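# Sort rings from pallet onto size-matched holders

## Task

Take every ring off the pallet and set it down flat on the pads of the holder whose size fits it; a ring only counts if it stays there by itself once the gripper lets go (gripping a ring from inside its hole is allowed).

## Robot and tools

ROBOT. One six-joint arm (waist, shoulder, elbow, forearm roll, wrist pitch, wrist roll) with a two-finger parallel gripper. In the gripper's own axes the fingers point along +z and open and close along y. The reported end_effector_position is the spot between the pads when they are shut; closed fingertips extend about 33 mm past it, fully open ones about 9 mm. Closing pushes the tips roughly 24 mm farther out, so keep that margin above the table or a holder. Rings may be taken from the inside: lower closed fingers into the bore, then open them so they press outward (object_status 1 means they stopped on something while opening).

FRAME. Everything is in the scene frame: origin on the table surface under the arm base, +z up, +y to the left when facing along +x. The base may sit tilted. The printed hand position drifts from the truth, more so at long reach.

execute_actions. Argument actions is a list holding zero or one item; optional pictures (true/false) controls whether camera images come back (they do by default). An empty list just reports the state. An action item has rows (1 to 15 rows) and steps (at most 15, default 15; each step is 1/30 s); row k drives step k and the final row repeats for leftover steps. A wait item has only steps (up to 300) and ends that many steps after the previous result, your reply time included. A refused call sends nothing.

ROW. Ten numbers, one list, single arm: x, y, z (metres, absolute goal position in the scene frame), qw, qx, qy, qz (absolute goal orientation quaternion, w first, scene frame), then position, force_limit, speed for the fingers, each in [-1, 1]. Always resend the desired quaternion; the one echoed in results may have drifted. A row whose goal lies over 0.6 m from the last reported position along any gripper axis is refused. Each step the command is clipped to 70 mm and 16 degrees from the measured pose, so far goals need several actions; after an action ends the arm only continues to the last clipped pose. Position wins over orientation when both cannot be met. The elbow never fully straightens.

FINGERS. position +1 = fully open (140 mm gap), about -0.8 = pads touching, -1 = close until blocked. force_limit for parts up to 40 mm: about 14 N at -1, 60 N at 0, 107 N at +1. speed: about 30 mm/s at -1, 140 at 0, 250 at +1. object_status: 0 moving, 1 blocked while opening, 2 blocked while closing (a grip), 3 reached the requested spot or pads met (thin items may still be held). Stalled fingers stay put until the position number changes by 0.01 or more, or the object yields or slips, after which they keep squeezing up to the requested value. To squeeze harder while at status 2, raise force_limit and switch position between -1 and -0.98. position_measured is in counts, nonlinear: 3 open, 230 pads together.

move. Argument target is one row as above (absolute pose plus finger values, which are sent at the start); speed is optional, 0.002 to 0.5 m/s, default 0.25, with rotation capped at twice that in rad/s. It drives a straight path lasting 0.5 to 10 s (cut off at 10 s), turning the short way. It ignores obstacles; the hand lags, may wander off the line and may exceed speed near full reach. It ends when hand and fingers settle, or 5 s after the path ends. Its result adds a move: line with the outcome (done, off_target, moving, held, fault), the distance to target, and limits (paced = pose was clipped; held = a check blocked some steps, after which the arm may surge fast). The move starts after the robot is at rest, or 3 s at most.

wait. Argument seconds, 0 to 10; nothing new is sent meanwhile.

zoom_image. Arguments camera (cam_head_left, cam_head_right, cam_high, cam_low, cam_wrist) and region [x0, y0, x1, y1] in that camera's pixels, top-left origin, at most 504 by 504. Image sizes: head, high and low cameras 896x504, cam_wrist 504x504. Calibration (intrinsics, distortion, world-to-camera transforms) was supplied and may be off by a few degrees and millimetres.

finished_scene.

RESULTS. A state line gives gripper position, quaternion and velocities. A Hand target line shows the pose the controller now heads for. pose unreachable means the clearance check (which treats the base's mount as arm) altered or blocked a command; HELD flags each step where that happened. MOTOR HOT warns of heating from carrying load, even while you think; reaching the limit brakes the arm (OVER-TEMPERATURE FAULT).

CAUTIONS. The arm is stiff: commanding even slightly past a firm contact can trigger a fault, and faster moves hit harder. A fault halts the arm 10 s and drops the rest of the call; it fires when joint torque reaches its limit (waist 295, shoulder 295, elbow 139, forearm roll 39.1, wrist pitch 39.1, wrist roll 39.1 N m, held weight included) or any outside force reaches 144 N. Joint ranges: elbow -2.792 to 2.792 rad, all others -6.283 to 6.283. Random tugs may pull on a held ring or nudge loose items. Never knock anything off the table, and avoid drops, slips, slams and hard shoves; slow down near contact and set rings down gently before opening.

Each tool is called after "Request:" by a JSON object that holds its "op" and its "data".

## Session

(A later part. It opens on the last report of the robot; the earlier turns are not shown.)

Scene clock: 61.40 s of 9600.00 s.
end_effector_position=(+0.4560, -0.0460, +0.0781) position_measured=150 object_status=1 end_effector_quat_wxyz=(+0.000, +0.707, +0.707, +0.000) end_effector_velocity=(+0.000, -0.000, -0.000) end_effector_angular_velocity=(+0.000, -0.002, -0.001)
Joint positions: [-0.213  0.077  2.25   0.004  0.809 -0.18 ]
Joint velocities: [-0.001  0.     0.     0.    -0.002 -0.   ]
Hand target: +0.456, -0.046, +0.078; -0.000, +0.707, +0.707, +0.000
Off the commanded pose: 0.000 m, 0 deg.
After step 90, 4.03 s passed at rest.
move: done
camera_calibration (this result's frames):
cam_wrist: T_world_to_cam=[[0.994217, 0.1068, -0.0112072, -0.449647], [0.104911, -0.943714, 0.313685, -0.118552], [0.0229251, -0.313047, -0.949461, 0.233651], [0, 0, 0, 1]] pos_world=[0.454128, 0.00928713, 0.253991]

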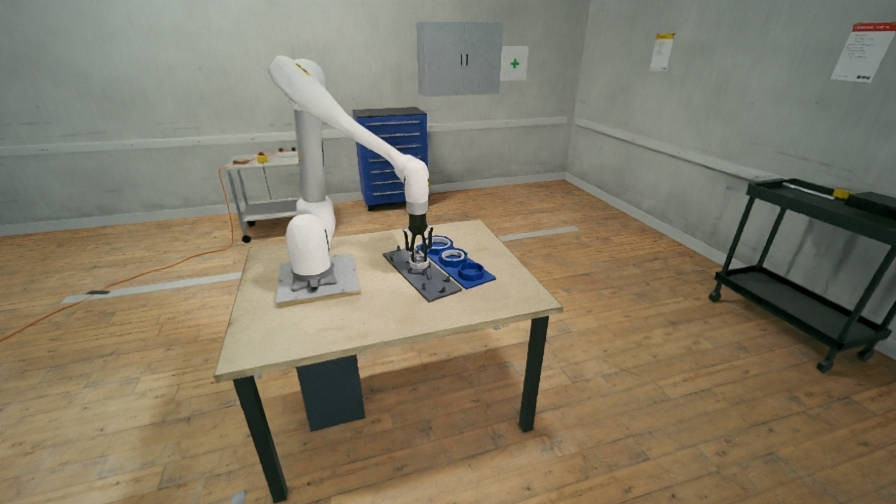

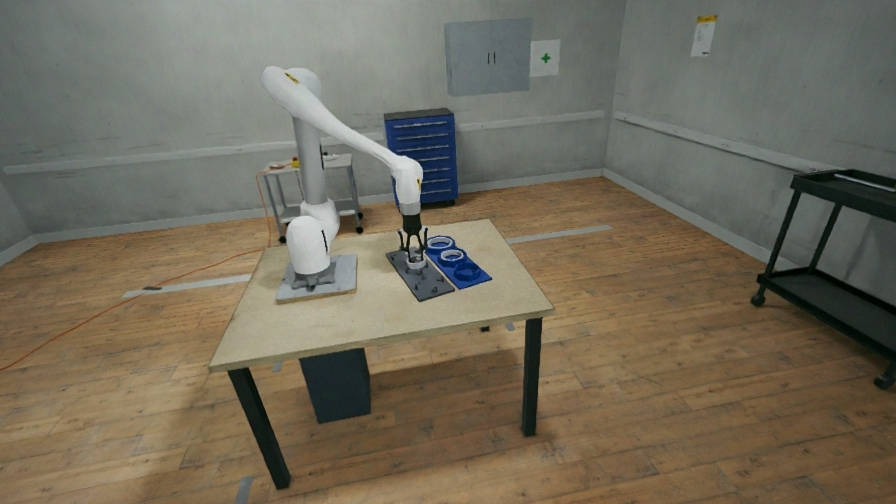

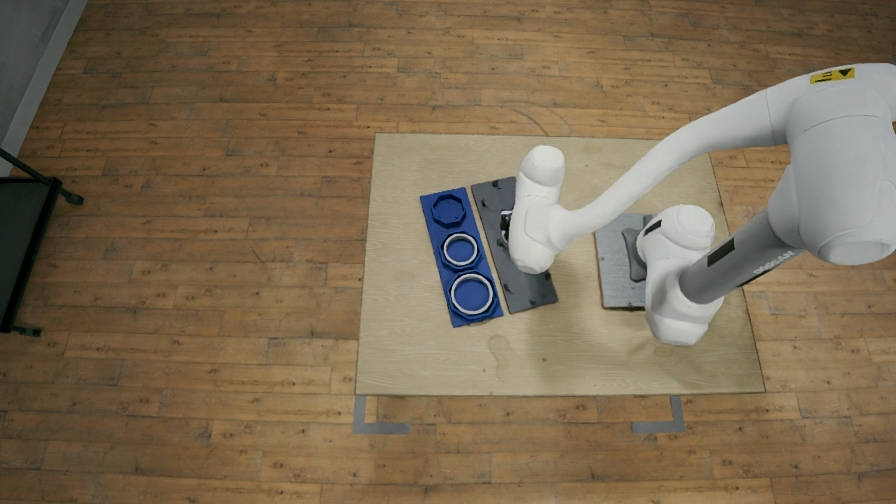

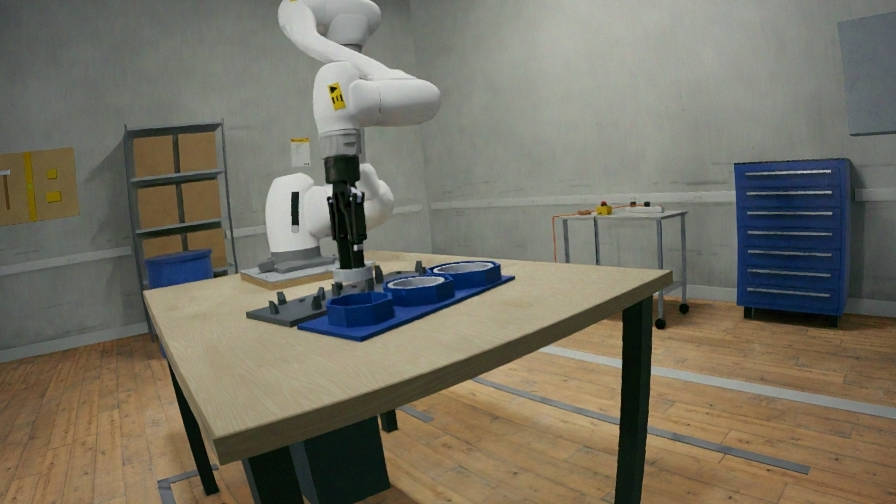

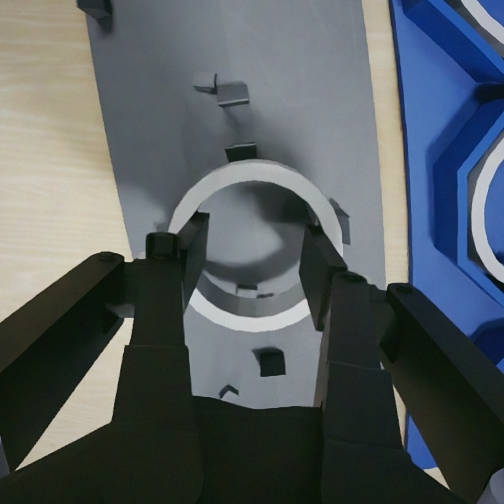

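Request:
{"op": "move", "data": {"target": [0.455,-0.046,0.064,0,0.7071,0.7071,0,1,0,-0.7], "speed": 0.015}}

Request:
{"op": "zoom_image", "data": {"camera": "cam_low", "region": [290, 230, 420, 320]}}

Scene clock: 66.70 s of 9600.00 s.
end_effector_position=(+0.4552, -0.0461, +0.0642) position_measured=149 object_status=1 end_effector_quat_wxyz=(+0.000, +0.707, +0.707, +0.000) end_effector_velocity=(-0.001, -0.000, -0.001) end_effector_angular_velocity=(+0.001, +0.001, -0.002)
Joint positions: [-0.213  0.095  2.263  0.003  0.776 -0.181]
Joint velocities: [-0.002  0.001  0.001  0.001 -0.001 -0.   ]
Hand target: +0.455, -0.046, +0.064; -0.000, +0.707, +0.707, +0.000
Off the commanded pose: 0.000 m, 0 deg.
After step 90, 1.13 s passed at rest.
move: done
camera_calibration (this result's frames):
cam_wrist: T_world_to_cam=[[0.994221, 0.106804, -0.010813, -0.449026], [0.104786, -0.943647, 0.313927, -0.114227], [0.0233251, -0.313246, -0.949385, 0.220262], [0, 0, 0, 1]] pos_world=[0.453263, 0.00916442, 0.240117]

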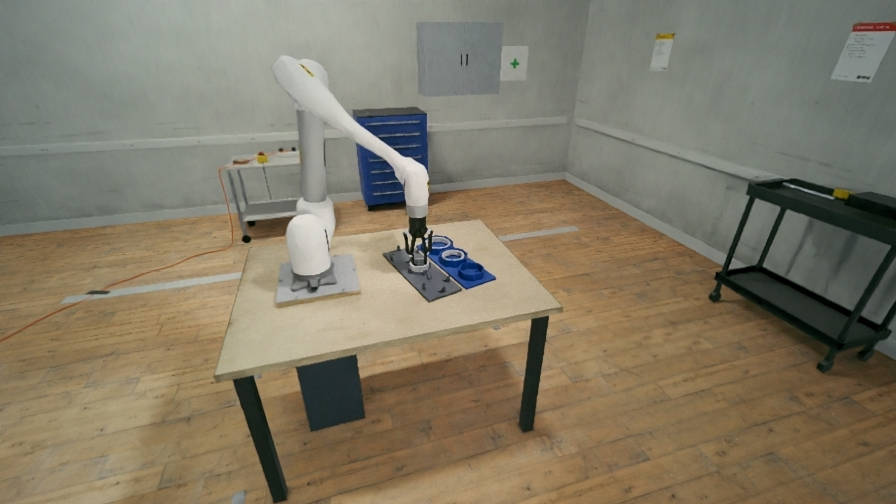

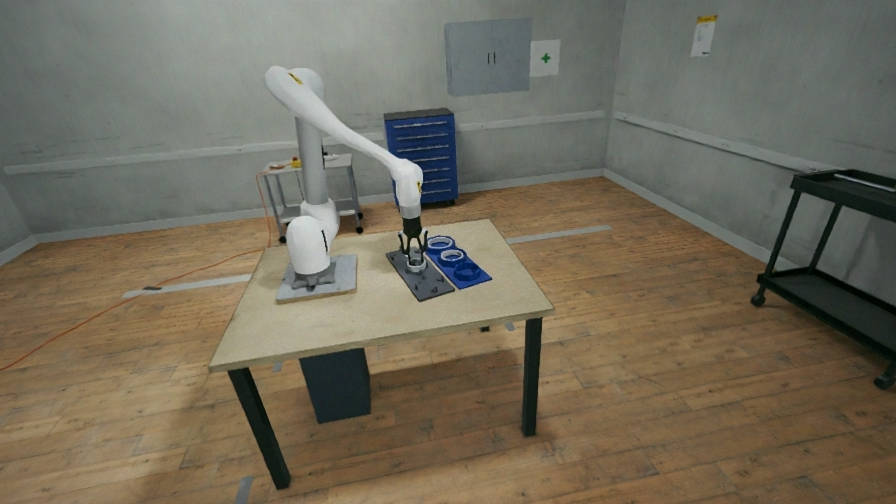

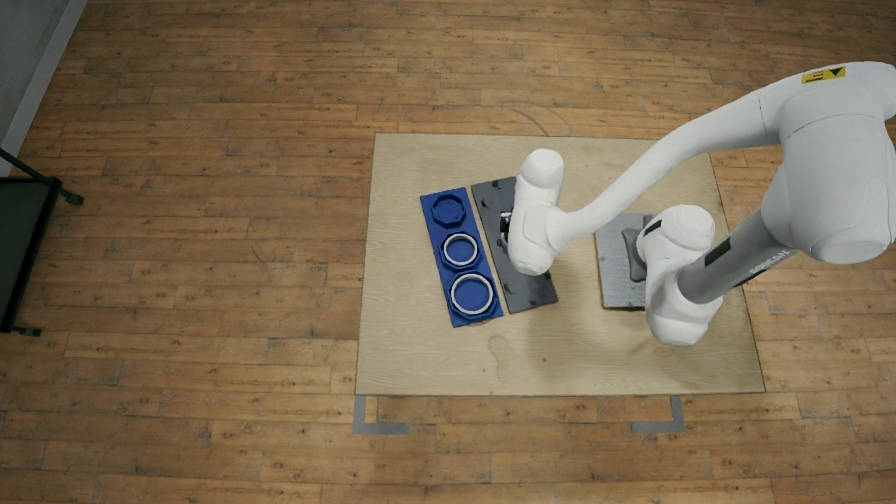

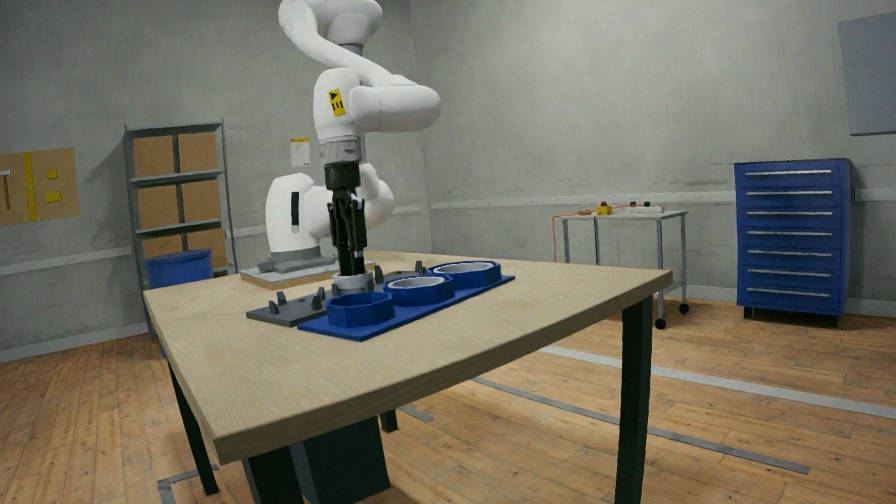

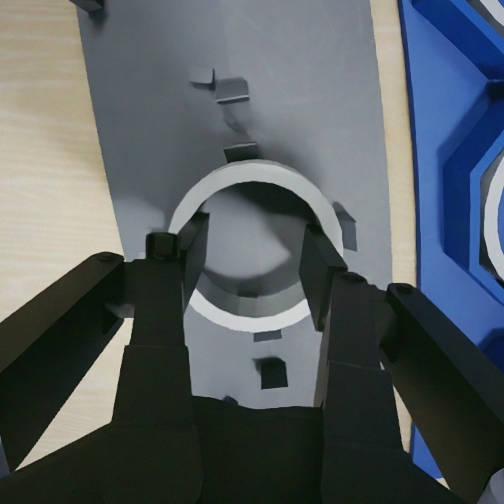

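Region (290, 230, 420, 320) of cam_low's 896x504 image, scaled by 3.877, with more detail than that image has; it fills the top 349 rows of this view, and the rest is white.

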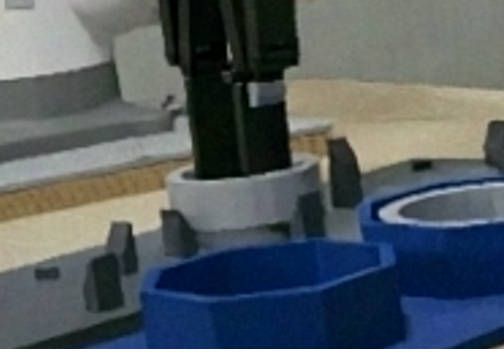

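Request:
{"op": "move", "data": {"target": [0.4565,-0.047,0.057,0,0.7071,0.7071,0,1,0,-0.7], "speed": 0.01}}

Request:
{"op": "zoom_image", "data": {"camera": "cam_low", "region": [290, 230, 420, 320]}}

Scene clock: 72.50 s of 9600.00 s.
end_effector_position=(+0.4564, -0.0470, +0.0571) position_measured=149 object_status=1 end_effector_quat_wxyz=(-0.000, +0.707, +0.707, -0.000) end_effector_velocity=(+0.000, -0.000, -0.001) end_effector_angular_velocity=(-0.001, -0.001, +0.002)
Joint positions: [-0.215  0.108  2.266  0.004  0.761 -0.183]
Joint velocities: [ 0.     0.001  0.    -0.001 -0.002 -0.001]
Hand target: +0.456, -0.047, +0.057; -0.000, +0.707, +0.707, +0.000
Off the commanded pose: 0.000 m, 0 deg.
After step 90, 1.87 s passed at rest.
move: done
camera_calibration (this result's frames):
cam_wrist: T_world_to_cam=[[0.994224, 0.106727, -0.0113396, -0.450199], [0.104885, -0.943745, 0.3136, -0.112911], [0.0227681, -0.312978, -0.949487, 0.213428], [0, 0, 0, 1]] pos_world=[0.454581, 0.00828797, 0.232951]

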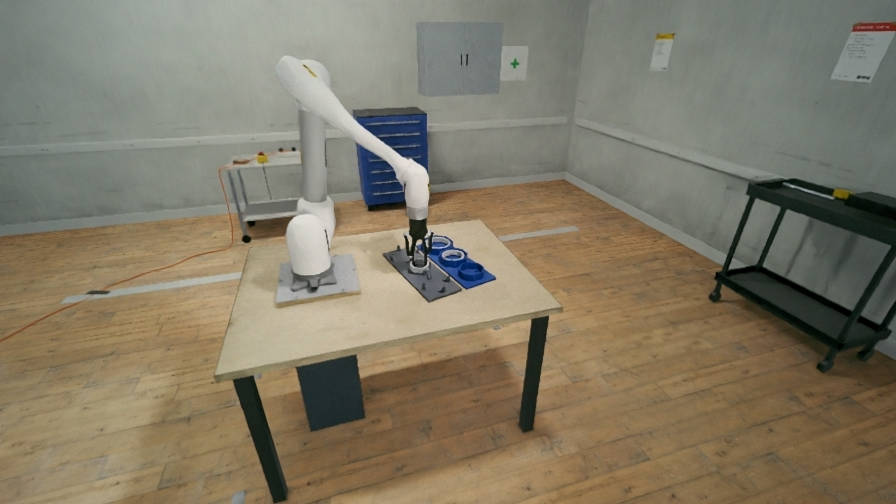

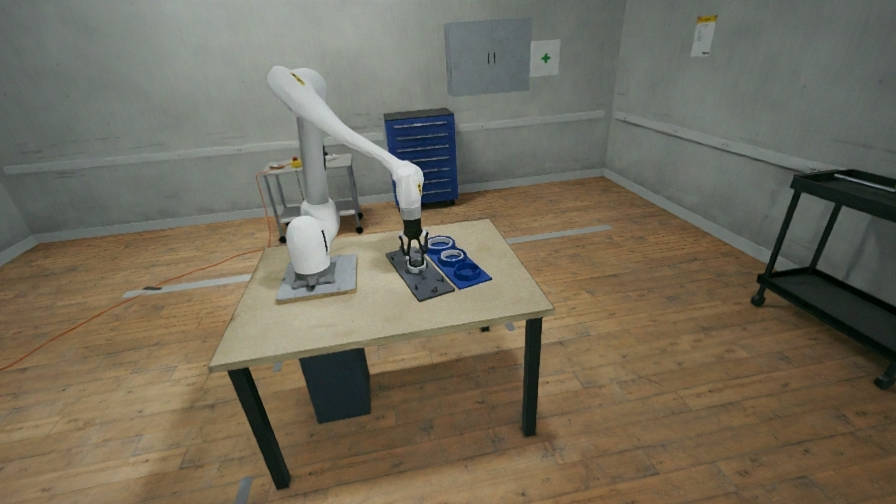

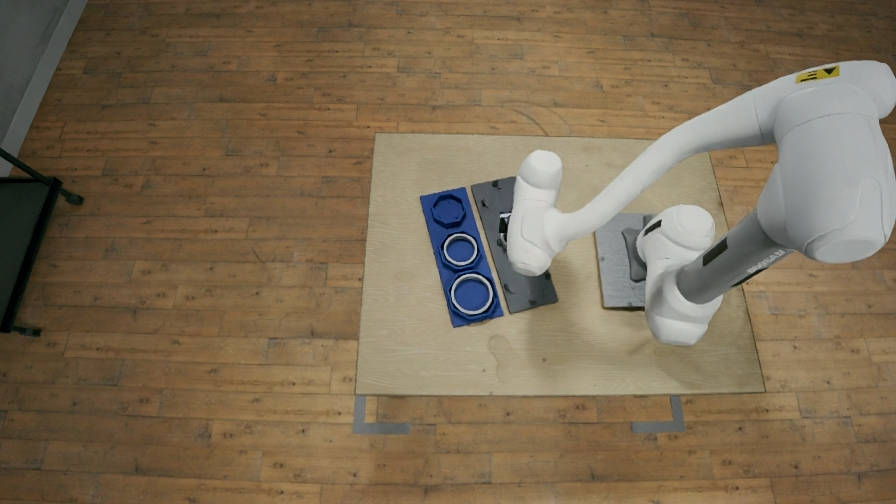

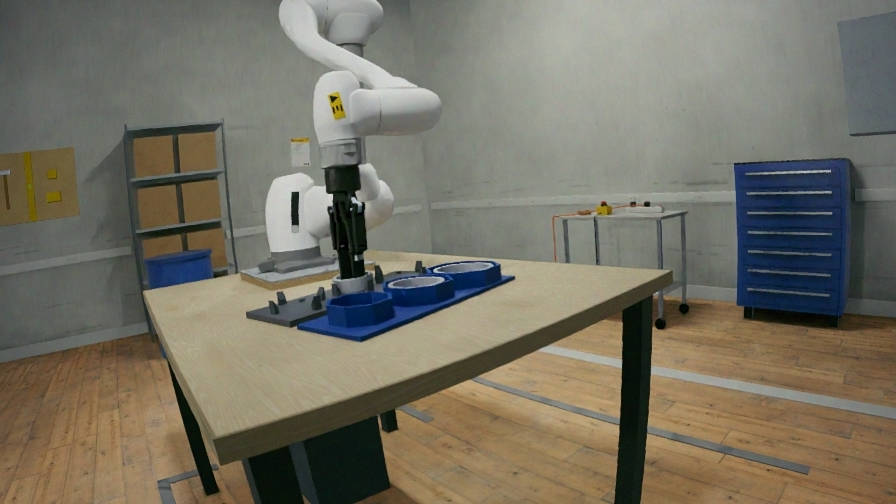

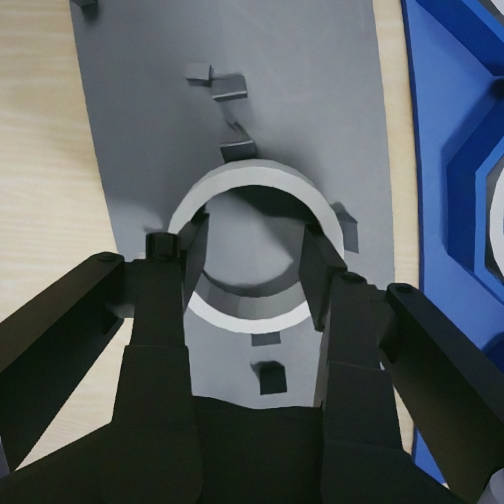

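Region (290, 230, 420, 320) of cam_low's 896x504 image, scaled by 3.877, with more detail than that image has; it fills the top 349 rows of this view, and the rest is white.

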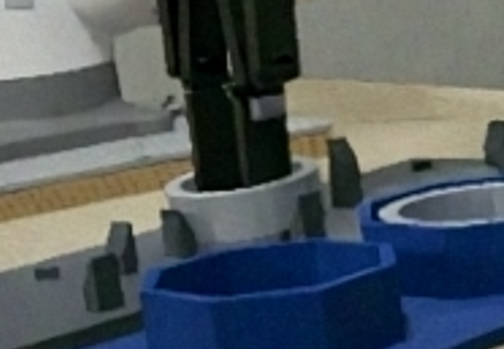

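Request:
{"op": "move", "data": {"target": [0.457,-0.049,0.057,0,0.7071,0.7071,0,1,0,-0.7], "speed": 0.01}}

Request:
{"op": "move", "data": {"target": [0.457,-0.049,0.057,0,0.7071,0.7071,0,-0.4,0,-0.7]}}

Request:
{"op": "move", "data": {"target": [0.457,-0.049,0.10,0,0.7071,0.7071,0,-0.4,0,-0.7], "speed": 0.1}}

Request:
{"op": "zoom_image", "data": {"camera": "cam_low", "region": [290, 230, 420, 320]}}

Scene clock: 80.90 s of 9600.00 s.
end_effector_position=(+0.4570, -0.0489, +0.0570) position_measured=149 object_status=1 end_effector_quat_wxyz=(+0.000, +0.707, +0.707, +0.000) end_effector_velocity=(+0.000, -0.001, -0.000) end_effector_angular_velocity=(-0.000, +0.001, +0.000)
Joint positions: [-0.219  0.11   2.265  0.004  0.76  -0.187]
Joint velocities: [-0.002  0.002 -0.001 -0.001  0.    -0.001]
Hand target: +0.457, -0.049, +0.057; -0.000, +0.707, +0.707, -0.000
Off the commanded pose: 0.000 m, 0 deg.
After step 90, 4.70 s passed at rest.
move: done
camera_calibration (this result's frames):
cam_wrist: T_world_to_cam=[[0.99422, 0.106789, -0.0110844, -0.450602], [0.104861, -0.943714, 0.313701, -0.114815], [0.0230393, -0.31305, -0.949457, 0.212576], [0, 0, 0, 1]] pos_world=[0.455139, 0.00631378, 0.232855]

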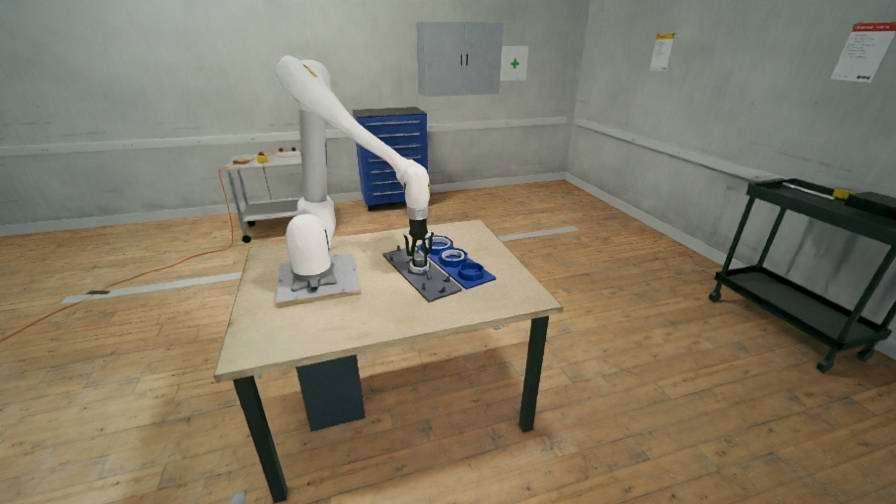

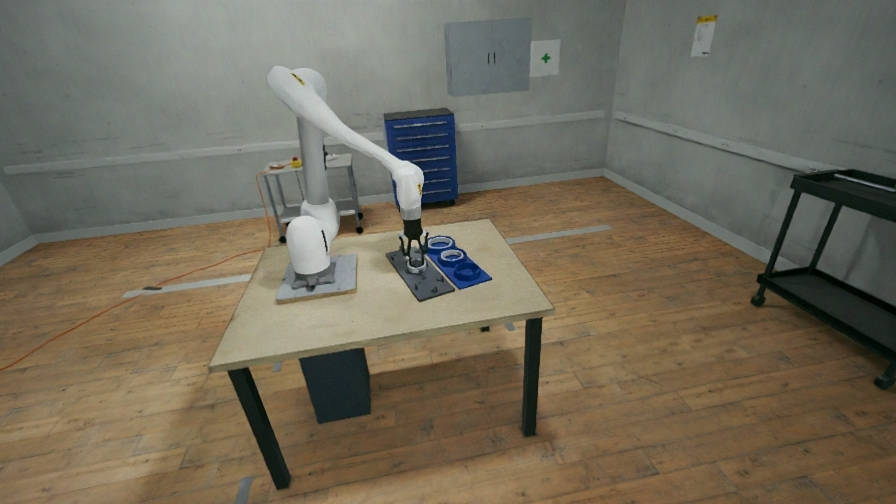

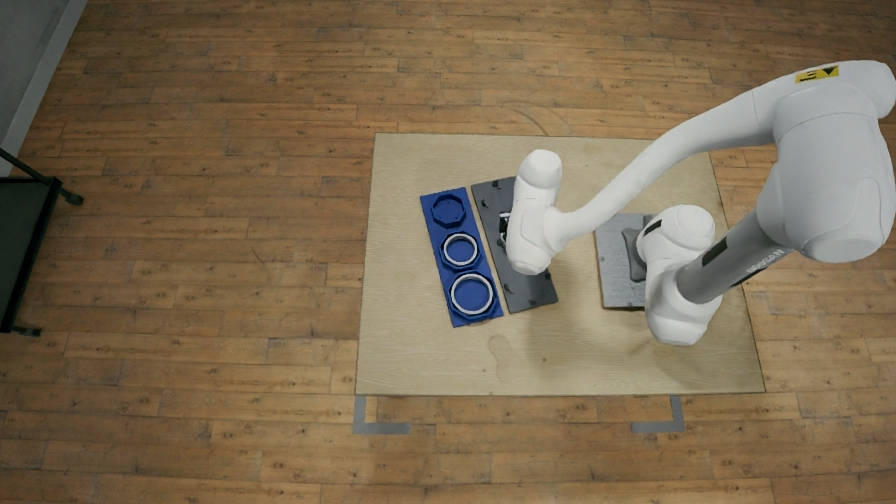

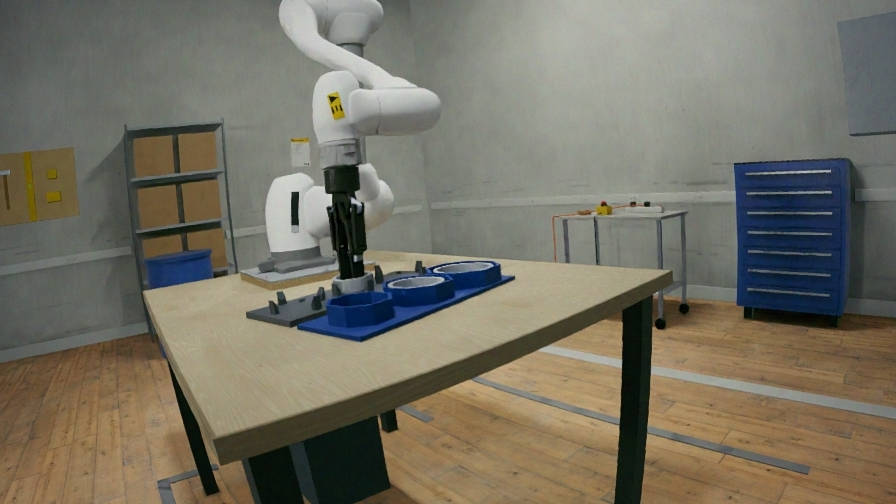

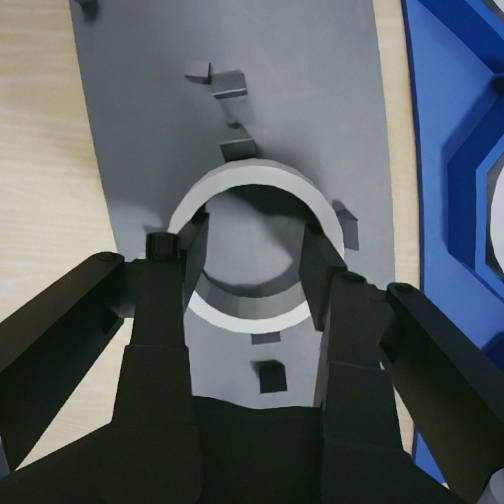

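Scene clock: 81.60 s of 9600.00 s.
end_effector_position=(+0.4570, -0.0490, +0.0570) position_measured=179 object_status=3 end_effector_quat_wxyz=(+0.000, +0.707, +0.707, +0.000) end_effector_velocity=(-0.001, -0.000, -0.000) end_effector_angular_velocity=(+0.001, +0.001, -0.001)
Joint positions: [-0.219  0.11   2.265  0.004  0.761 -0.187]
Joint velocities: [-0.001  0.001  0.     0.     0.001 -0.   ]
Hand target: +0.457, -0.049, +0.057; -0.000, +0.707, +0.707, -0.000
Off the commanded pose: 0.000 m, 0 deg.
move: done
camera_calibration (this result's frames):
cam_wrist: T_world_to_cam=[[0.99422, 0.10678, -0.0111917, -0.450597], [0.104887, -0.943712, 0.313697, -0.114895], [0.0229349, -0.313058, -0.949457, 0.212648], [0, 0, 0, 1]] pos_world=[0.455166, 0.00625815, 0.2329]

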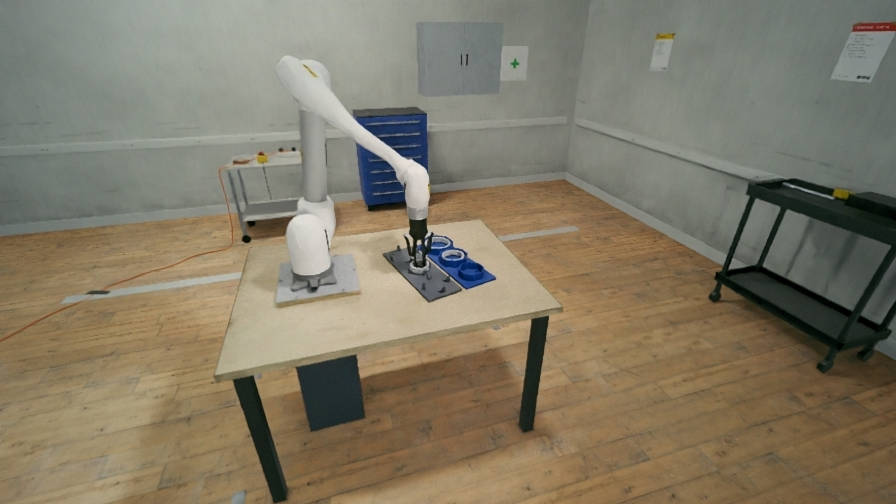

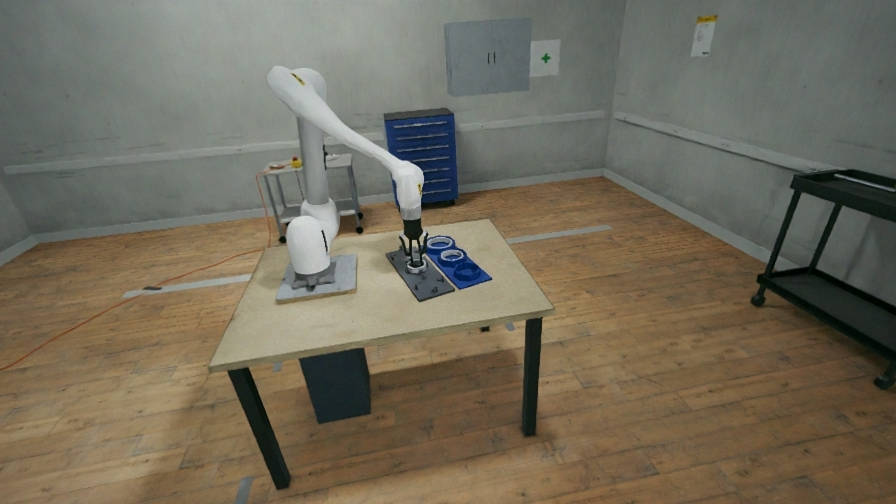

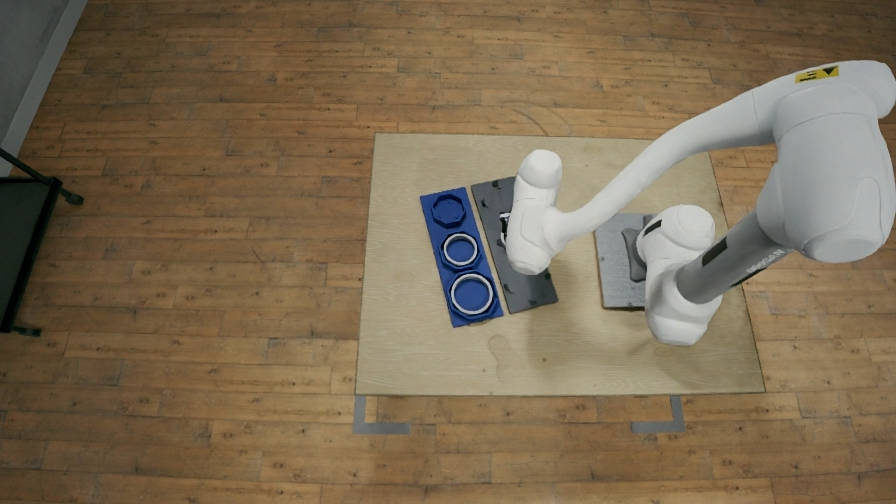

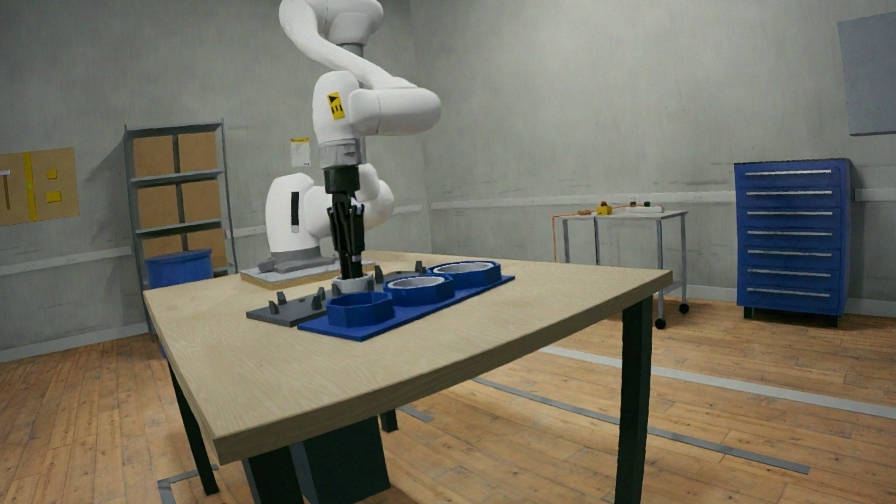

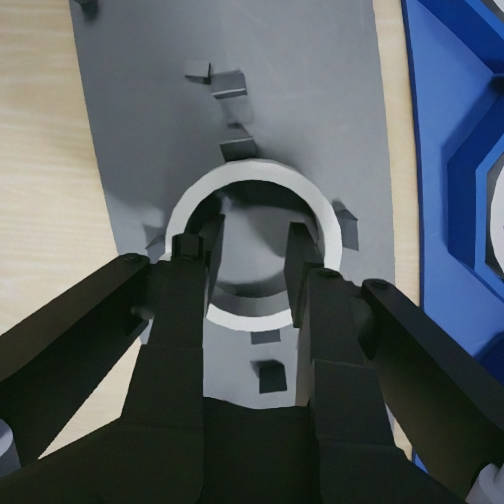

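Scene clock: 82.43 s of 9600.00 s.
end_effector_position=(+0.4570, -0.0490, +0.0999) position_measured=179 object_status=3 end_effector_quat_wxyz=(+0.000, +0.707, +0.707, -0.000) end_effector_velocity=(-0.001, +0.001, +0.000) end_effector_angular_velocity=(+0.002, +0.003, -0.001)
Joint positions: [-0.219  0.049  2.228  0.003  0.859 -0.186]
Joint velocities: [ 0.    -0.001 -0.     0.001  0.004  0.   ]
Hand target: +0.457, -0.049, +0.100; +0.000, +0.707, +0.707, -0.000
Off the commanded pose: 0.000 m, 0 deg.
move: done
camera_calibration (this result's frames):
cam_wrist: T_world_to_cam=[[0.994223, 0.106742, -0.0112586, -0.450098], [0.104871, -0.943705, 0.313724, -0.12835], [0.0228628, -0.313092, -0.949448, 0.253375], [0, 0, 0, 1]] pos_world=[0.455165, 0.00624931, 0.275765]

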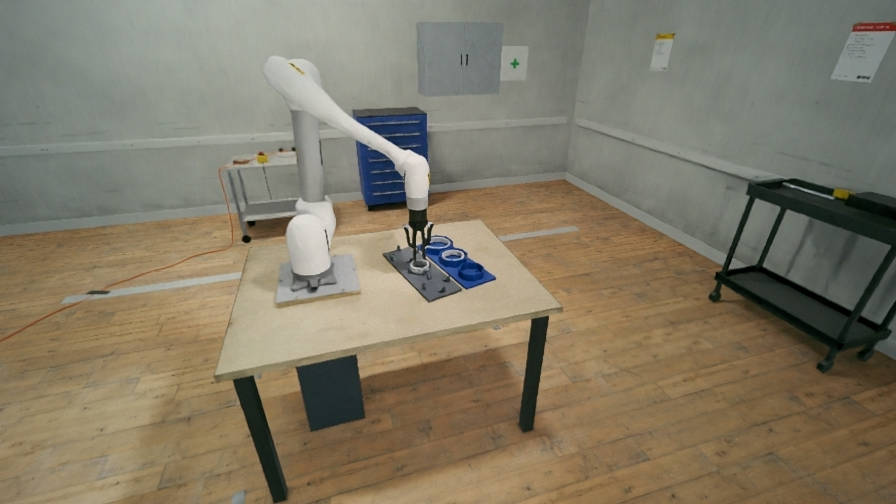

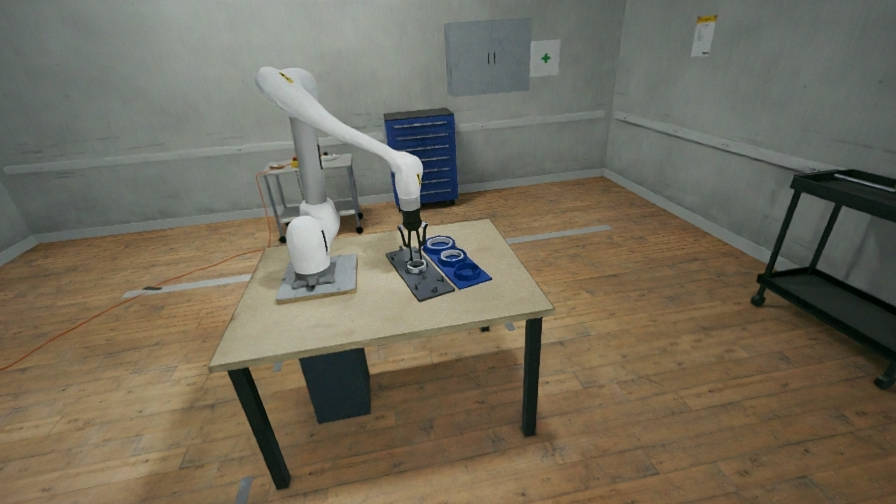

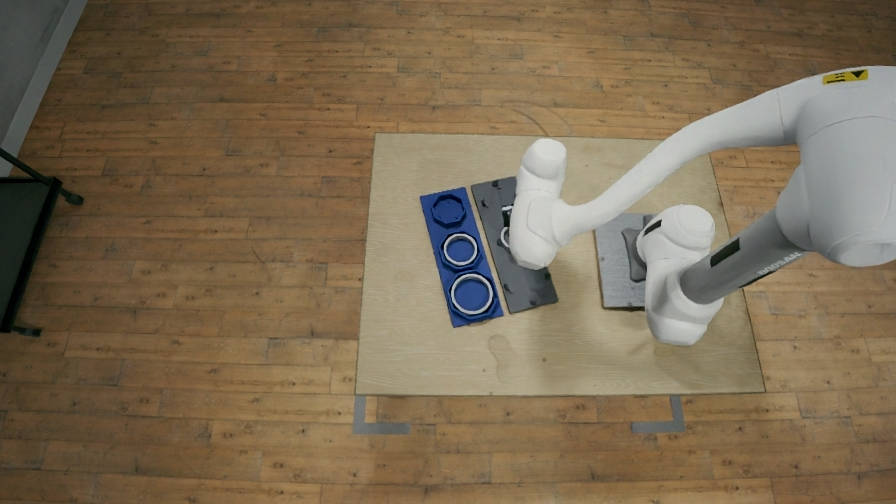

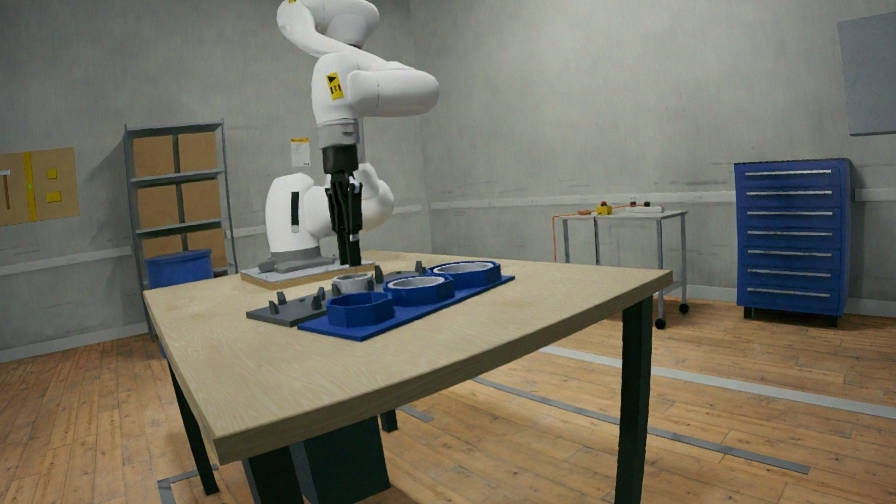

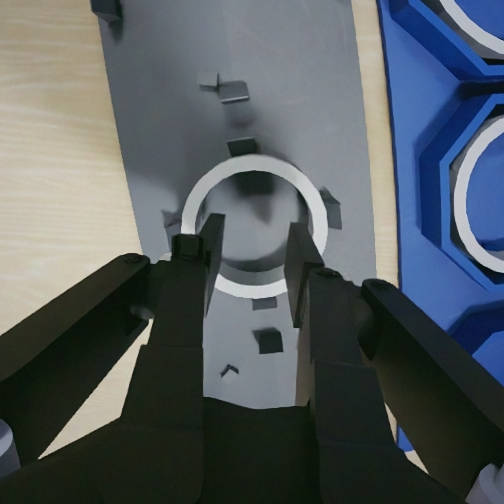

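Region (290, 230, 420, 320) of cam_low's 896x504 image, scaled by 3.877, with more detail than that image has; it fills the top 349 rows of this view, and the rest is white.

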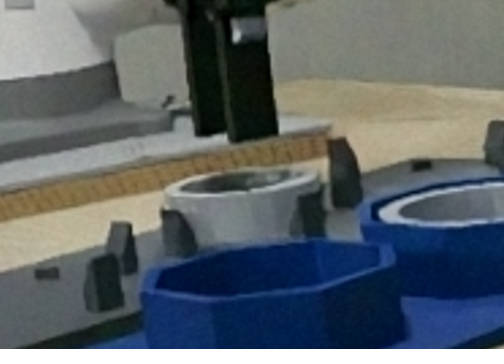

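Request:
{"op": "zoom_image", "data": {"camera": "cam_wrist", "region": [140, 120, 360, 320]}}

Request:
{"op": "zoom_image", "data": {"camera": "cam_head_right", "region": [385, 245, 445, 290]}}

Region (140, 120, 360, 320) of cam_wrist's 504x504 image, scaled by 2.291, with more detail than that image has; it fills the top 458 rows of this view, and the rest is white.

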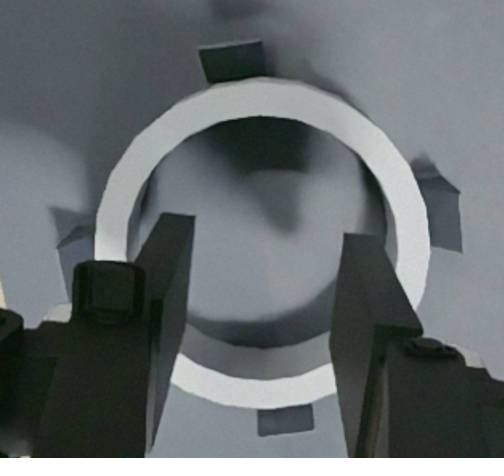

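Region (385, 245, 445, 290) of cam_head_right's 896x504 image, scaled by 8.400, with more detail than that image has; it fills the top 378 rows of this view, and the rest is white.

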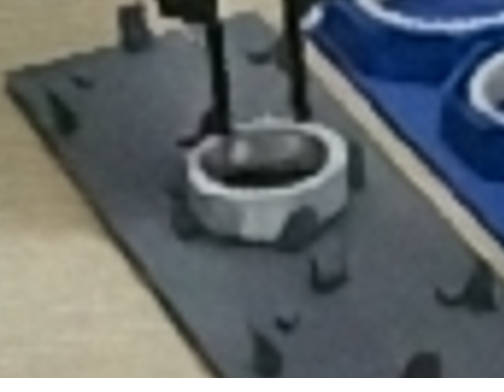

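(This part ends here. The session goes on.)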